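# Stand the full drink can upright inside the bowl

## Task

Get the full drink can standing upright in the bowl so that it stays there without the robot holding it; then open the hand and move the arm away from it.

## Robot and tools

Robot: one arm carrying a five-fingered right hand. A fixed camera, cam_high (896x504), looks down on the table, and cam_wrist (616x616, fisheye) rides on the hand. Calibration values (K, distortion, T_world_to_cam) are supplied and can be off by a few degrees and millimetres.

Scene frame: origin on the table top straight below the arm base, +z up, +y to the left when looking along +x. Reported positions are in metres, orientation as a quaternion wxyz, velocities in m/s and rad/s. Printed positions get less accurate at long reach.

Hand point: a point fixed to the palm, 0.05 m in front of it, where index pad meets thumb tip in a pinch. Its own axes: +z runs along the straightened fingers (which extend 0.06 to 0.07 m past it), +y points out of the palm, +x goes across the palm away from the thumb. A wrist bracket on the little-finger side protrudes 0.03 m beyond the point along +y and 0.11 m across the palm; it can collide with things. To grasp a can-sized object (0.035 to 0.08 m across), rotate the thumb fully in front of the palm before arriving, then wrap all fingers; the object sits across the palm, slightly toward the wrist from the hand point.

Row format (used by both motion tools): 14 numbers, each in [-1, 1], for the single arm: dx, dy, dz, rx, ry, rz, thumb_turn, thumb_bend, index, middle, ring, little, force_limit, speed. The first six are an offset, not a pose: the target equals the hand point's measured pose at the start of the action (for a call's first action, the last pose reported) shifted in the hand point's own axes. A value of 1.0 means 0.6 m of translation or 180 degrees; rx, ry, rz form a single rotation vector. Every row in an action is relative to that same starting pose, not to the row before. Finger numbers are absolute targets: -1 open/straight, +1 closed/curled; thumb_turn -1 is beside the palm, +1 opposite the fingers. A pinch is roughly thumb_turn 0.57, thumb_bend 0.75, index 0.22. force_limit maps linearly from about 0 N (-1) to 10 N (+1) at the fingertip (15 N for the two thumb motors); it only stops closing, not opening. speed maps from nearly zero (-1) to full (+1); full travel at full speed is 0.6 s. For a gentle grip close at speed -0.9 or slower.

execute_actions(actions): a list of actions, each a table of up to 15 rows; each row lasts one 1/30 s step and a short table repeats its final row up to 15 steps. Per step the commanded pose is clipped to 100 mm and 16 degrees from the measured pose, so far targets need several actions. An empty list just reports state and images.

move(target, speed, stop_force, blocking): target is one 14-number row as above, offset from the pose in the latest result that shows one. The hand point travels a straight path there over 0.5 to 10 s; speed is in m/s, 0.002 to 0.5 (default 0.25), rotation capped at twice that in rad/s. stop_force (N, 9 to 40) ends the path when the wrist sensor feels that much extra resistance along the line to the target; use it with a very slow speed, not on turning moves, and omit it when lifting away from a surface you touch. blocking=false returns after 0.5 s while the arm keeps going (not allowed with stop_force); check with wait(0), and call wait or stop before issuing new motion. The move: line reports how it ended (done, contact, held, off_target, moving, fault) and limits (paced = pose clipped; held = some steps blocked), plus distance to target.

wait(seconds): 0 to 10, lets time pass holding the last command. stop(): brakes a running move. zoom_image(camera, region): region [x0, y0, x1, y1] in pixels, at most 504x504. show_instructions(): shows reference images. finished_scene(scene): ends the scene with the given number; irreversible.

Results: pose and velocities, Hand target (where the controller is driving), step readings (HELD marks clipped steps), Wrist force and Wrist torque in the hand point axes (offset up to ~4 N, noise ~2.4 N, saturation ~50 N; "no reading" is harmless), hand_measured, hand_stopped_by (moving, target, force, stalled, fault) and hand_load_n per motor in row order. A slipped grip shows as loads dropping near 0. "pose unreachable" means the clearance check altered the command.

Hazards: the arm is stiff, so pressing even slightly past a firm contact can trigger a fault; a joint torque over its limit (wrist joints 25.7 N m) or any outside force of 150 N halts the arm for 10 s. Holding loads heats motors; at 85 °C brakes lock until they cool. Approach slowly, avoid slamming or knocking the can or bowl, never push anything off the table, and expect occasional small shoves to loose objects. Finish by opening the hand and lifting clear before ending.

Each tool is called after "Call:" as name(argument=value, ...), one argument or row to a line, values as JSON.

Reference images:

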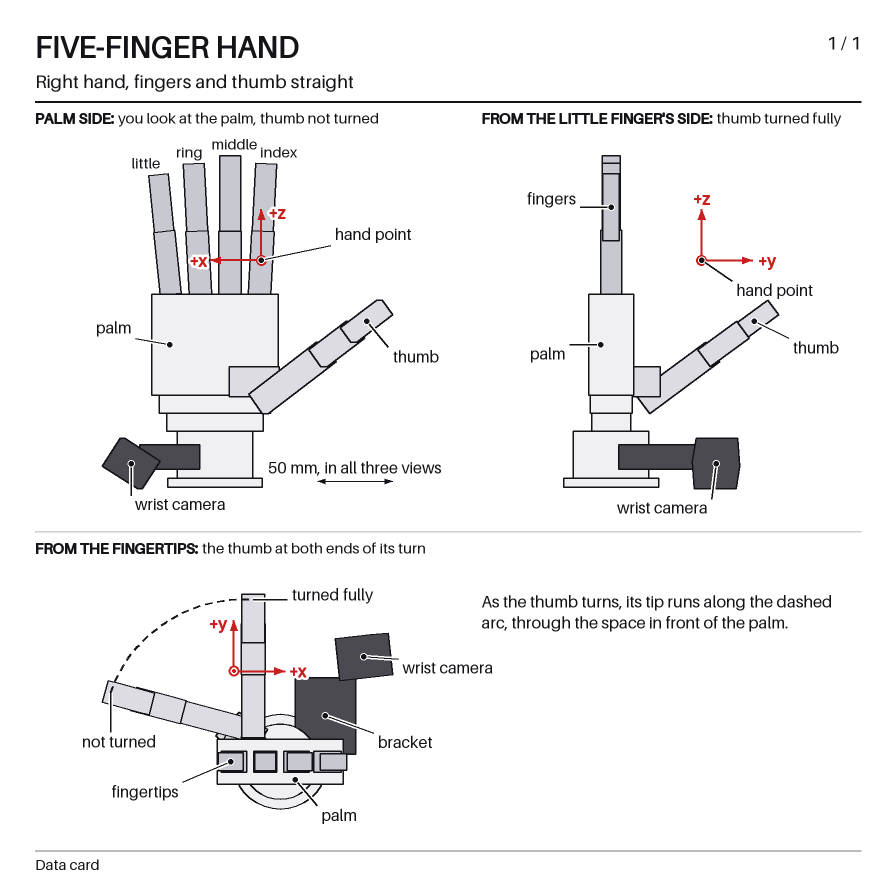

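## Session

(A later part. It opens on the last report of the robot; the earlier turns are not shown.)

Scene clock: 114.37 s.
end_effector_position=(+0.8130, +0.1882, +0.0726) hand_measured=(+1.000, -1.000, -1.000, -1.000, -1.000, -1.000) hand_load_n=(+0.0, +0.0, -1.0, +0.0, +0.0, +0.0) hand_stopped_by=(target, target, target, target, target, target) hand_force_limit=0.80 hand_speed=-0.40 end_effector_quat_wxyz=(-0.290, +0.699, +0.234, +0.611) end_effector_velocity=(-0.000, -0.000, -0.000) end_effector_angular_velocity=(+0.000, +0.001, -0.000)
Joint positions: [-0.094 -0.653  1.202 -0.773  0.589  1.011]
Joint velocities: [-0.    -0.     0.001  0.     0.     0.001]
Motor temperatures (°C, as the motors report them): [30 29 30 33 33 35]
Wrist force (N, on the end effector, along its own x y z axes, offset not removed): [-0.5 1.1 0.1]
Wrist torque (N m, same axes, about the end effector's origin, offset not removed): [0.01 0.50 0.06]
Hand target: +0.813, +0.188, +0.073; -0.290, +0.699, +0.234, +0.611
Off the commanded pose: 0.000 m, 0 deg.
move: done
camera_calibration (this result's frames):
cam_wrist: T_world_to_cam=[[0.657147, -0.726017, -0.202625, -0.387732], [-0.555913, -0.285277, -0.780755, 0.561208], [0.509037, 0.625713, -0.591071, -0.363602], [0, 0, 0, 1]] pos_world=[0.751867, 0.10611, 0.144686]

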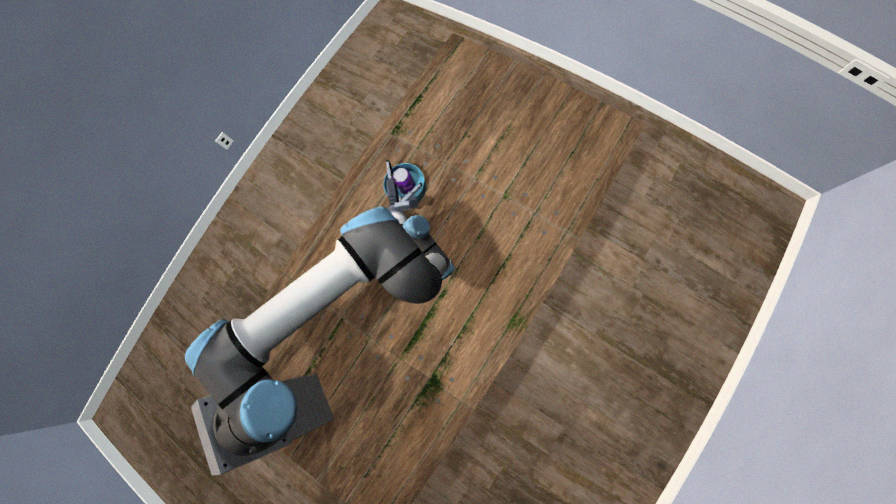

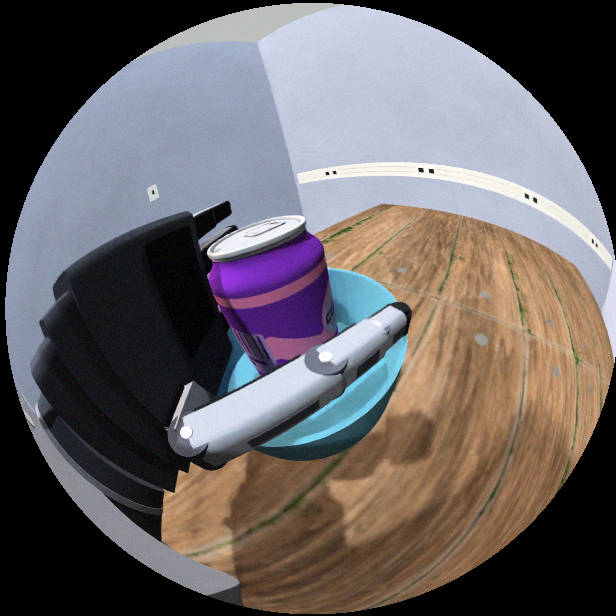

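Call:
move(
  target=[0.2,-0.045,-0.07,0,0,0,1,-1,-1,-1,-1,-1,0.8,-0.4],
  speed=0.12,
)

Scene clock: 118.47 s.
end_effector_position=(+0.7817, +0.1755, +0.1978) hand_measured=(+1.000, -1.000, -1.000, -1.000, -1.000, -1.000) hand_load_n=(+0.0, +0.0, +0.0, +0.0, +0.0, +0.0) hand_stopped_by=(target, target, target, target, target, target) hand_force_limit=0.80 hand_speed=-0.40 end_effector_quat_wxyz=(-0.290, +0.699, +0.234, +0.611) end_effector_velocity=(-0.001, -0.001, +0.002) end_effector_angular_velocity=(+0.002, +0.002, -0.001)
Joint positions: [-0.071 -0.955  1.579 -0.842  0.611  1.002]
Joint velocities: [-0.    -0.006  0.007 -0.002  0.     0.003]
Motor temperatures (°C, as the motors report them): [30 29 30 33 33 35]
Wrist force (N, on the end effector, along its own x y z axes, offset not removed): [-4.5 1.8 1.0]
Wrist torque (N m, same axes, about the end effector's origin, offset not removed): [0.03 0.61 -0.24]
Hand target: +0.782, +0.175, +0.198; -0.290, +0.699, +0.234, +0.611
Off the commanded pose: 0.000 m, 0 deg.
move: done
camera_calibration (this result's frames):
cam_wrist: T_world_to_cam=[[0.657208, -0.725969, -0.2026, -0.351077], [-0.555893, -0.285357, -0.78074, 0.63793], [0.508979, 0.625732, -0.5911, -0.265701], [0, 0, 0, 1]] pos_world=[0.720588, 0.0934245, 0.269873]

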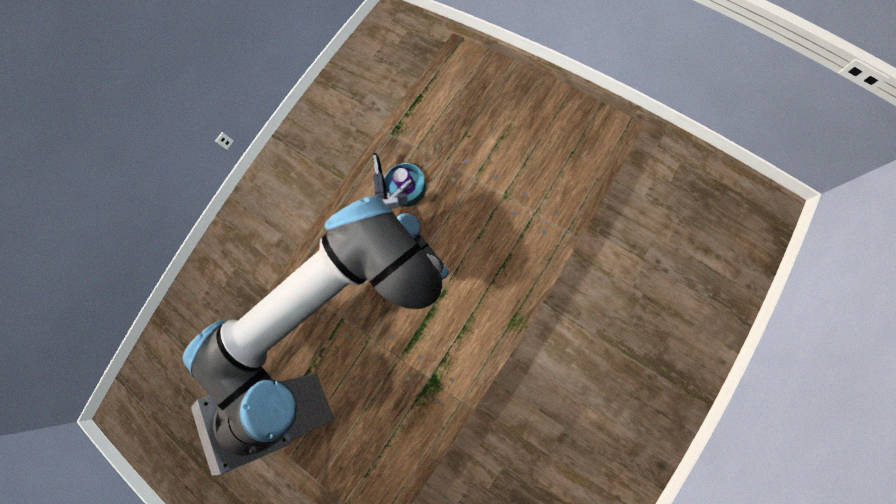

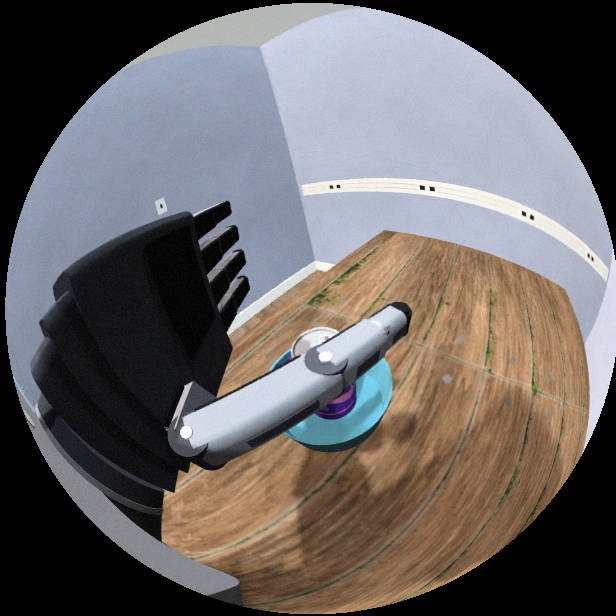

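Call:
finished_scene(
  scene=1,
)

The scene is finished: the task was done.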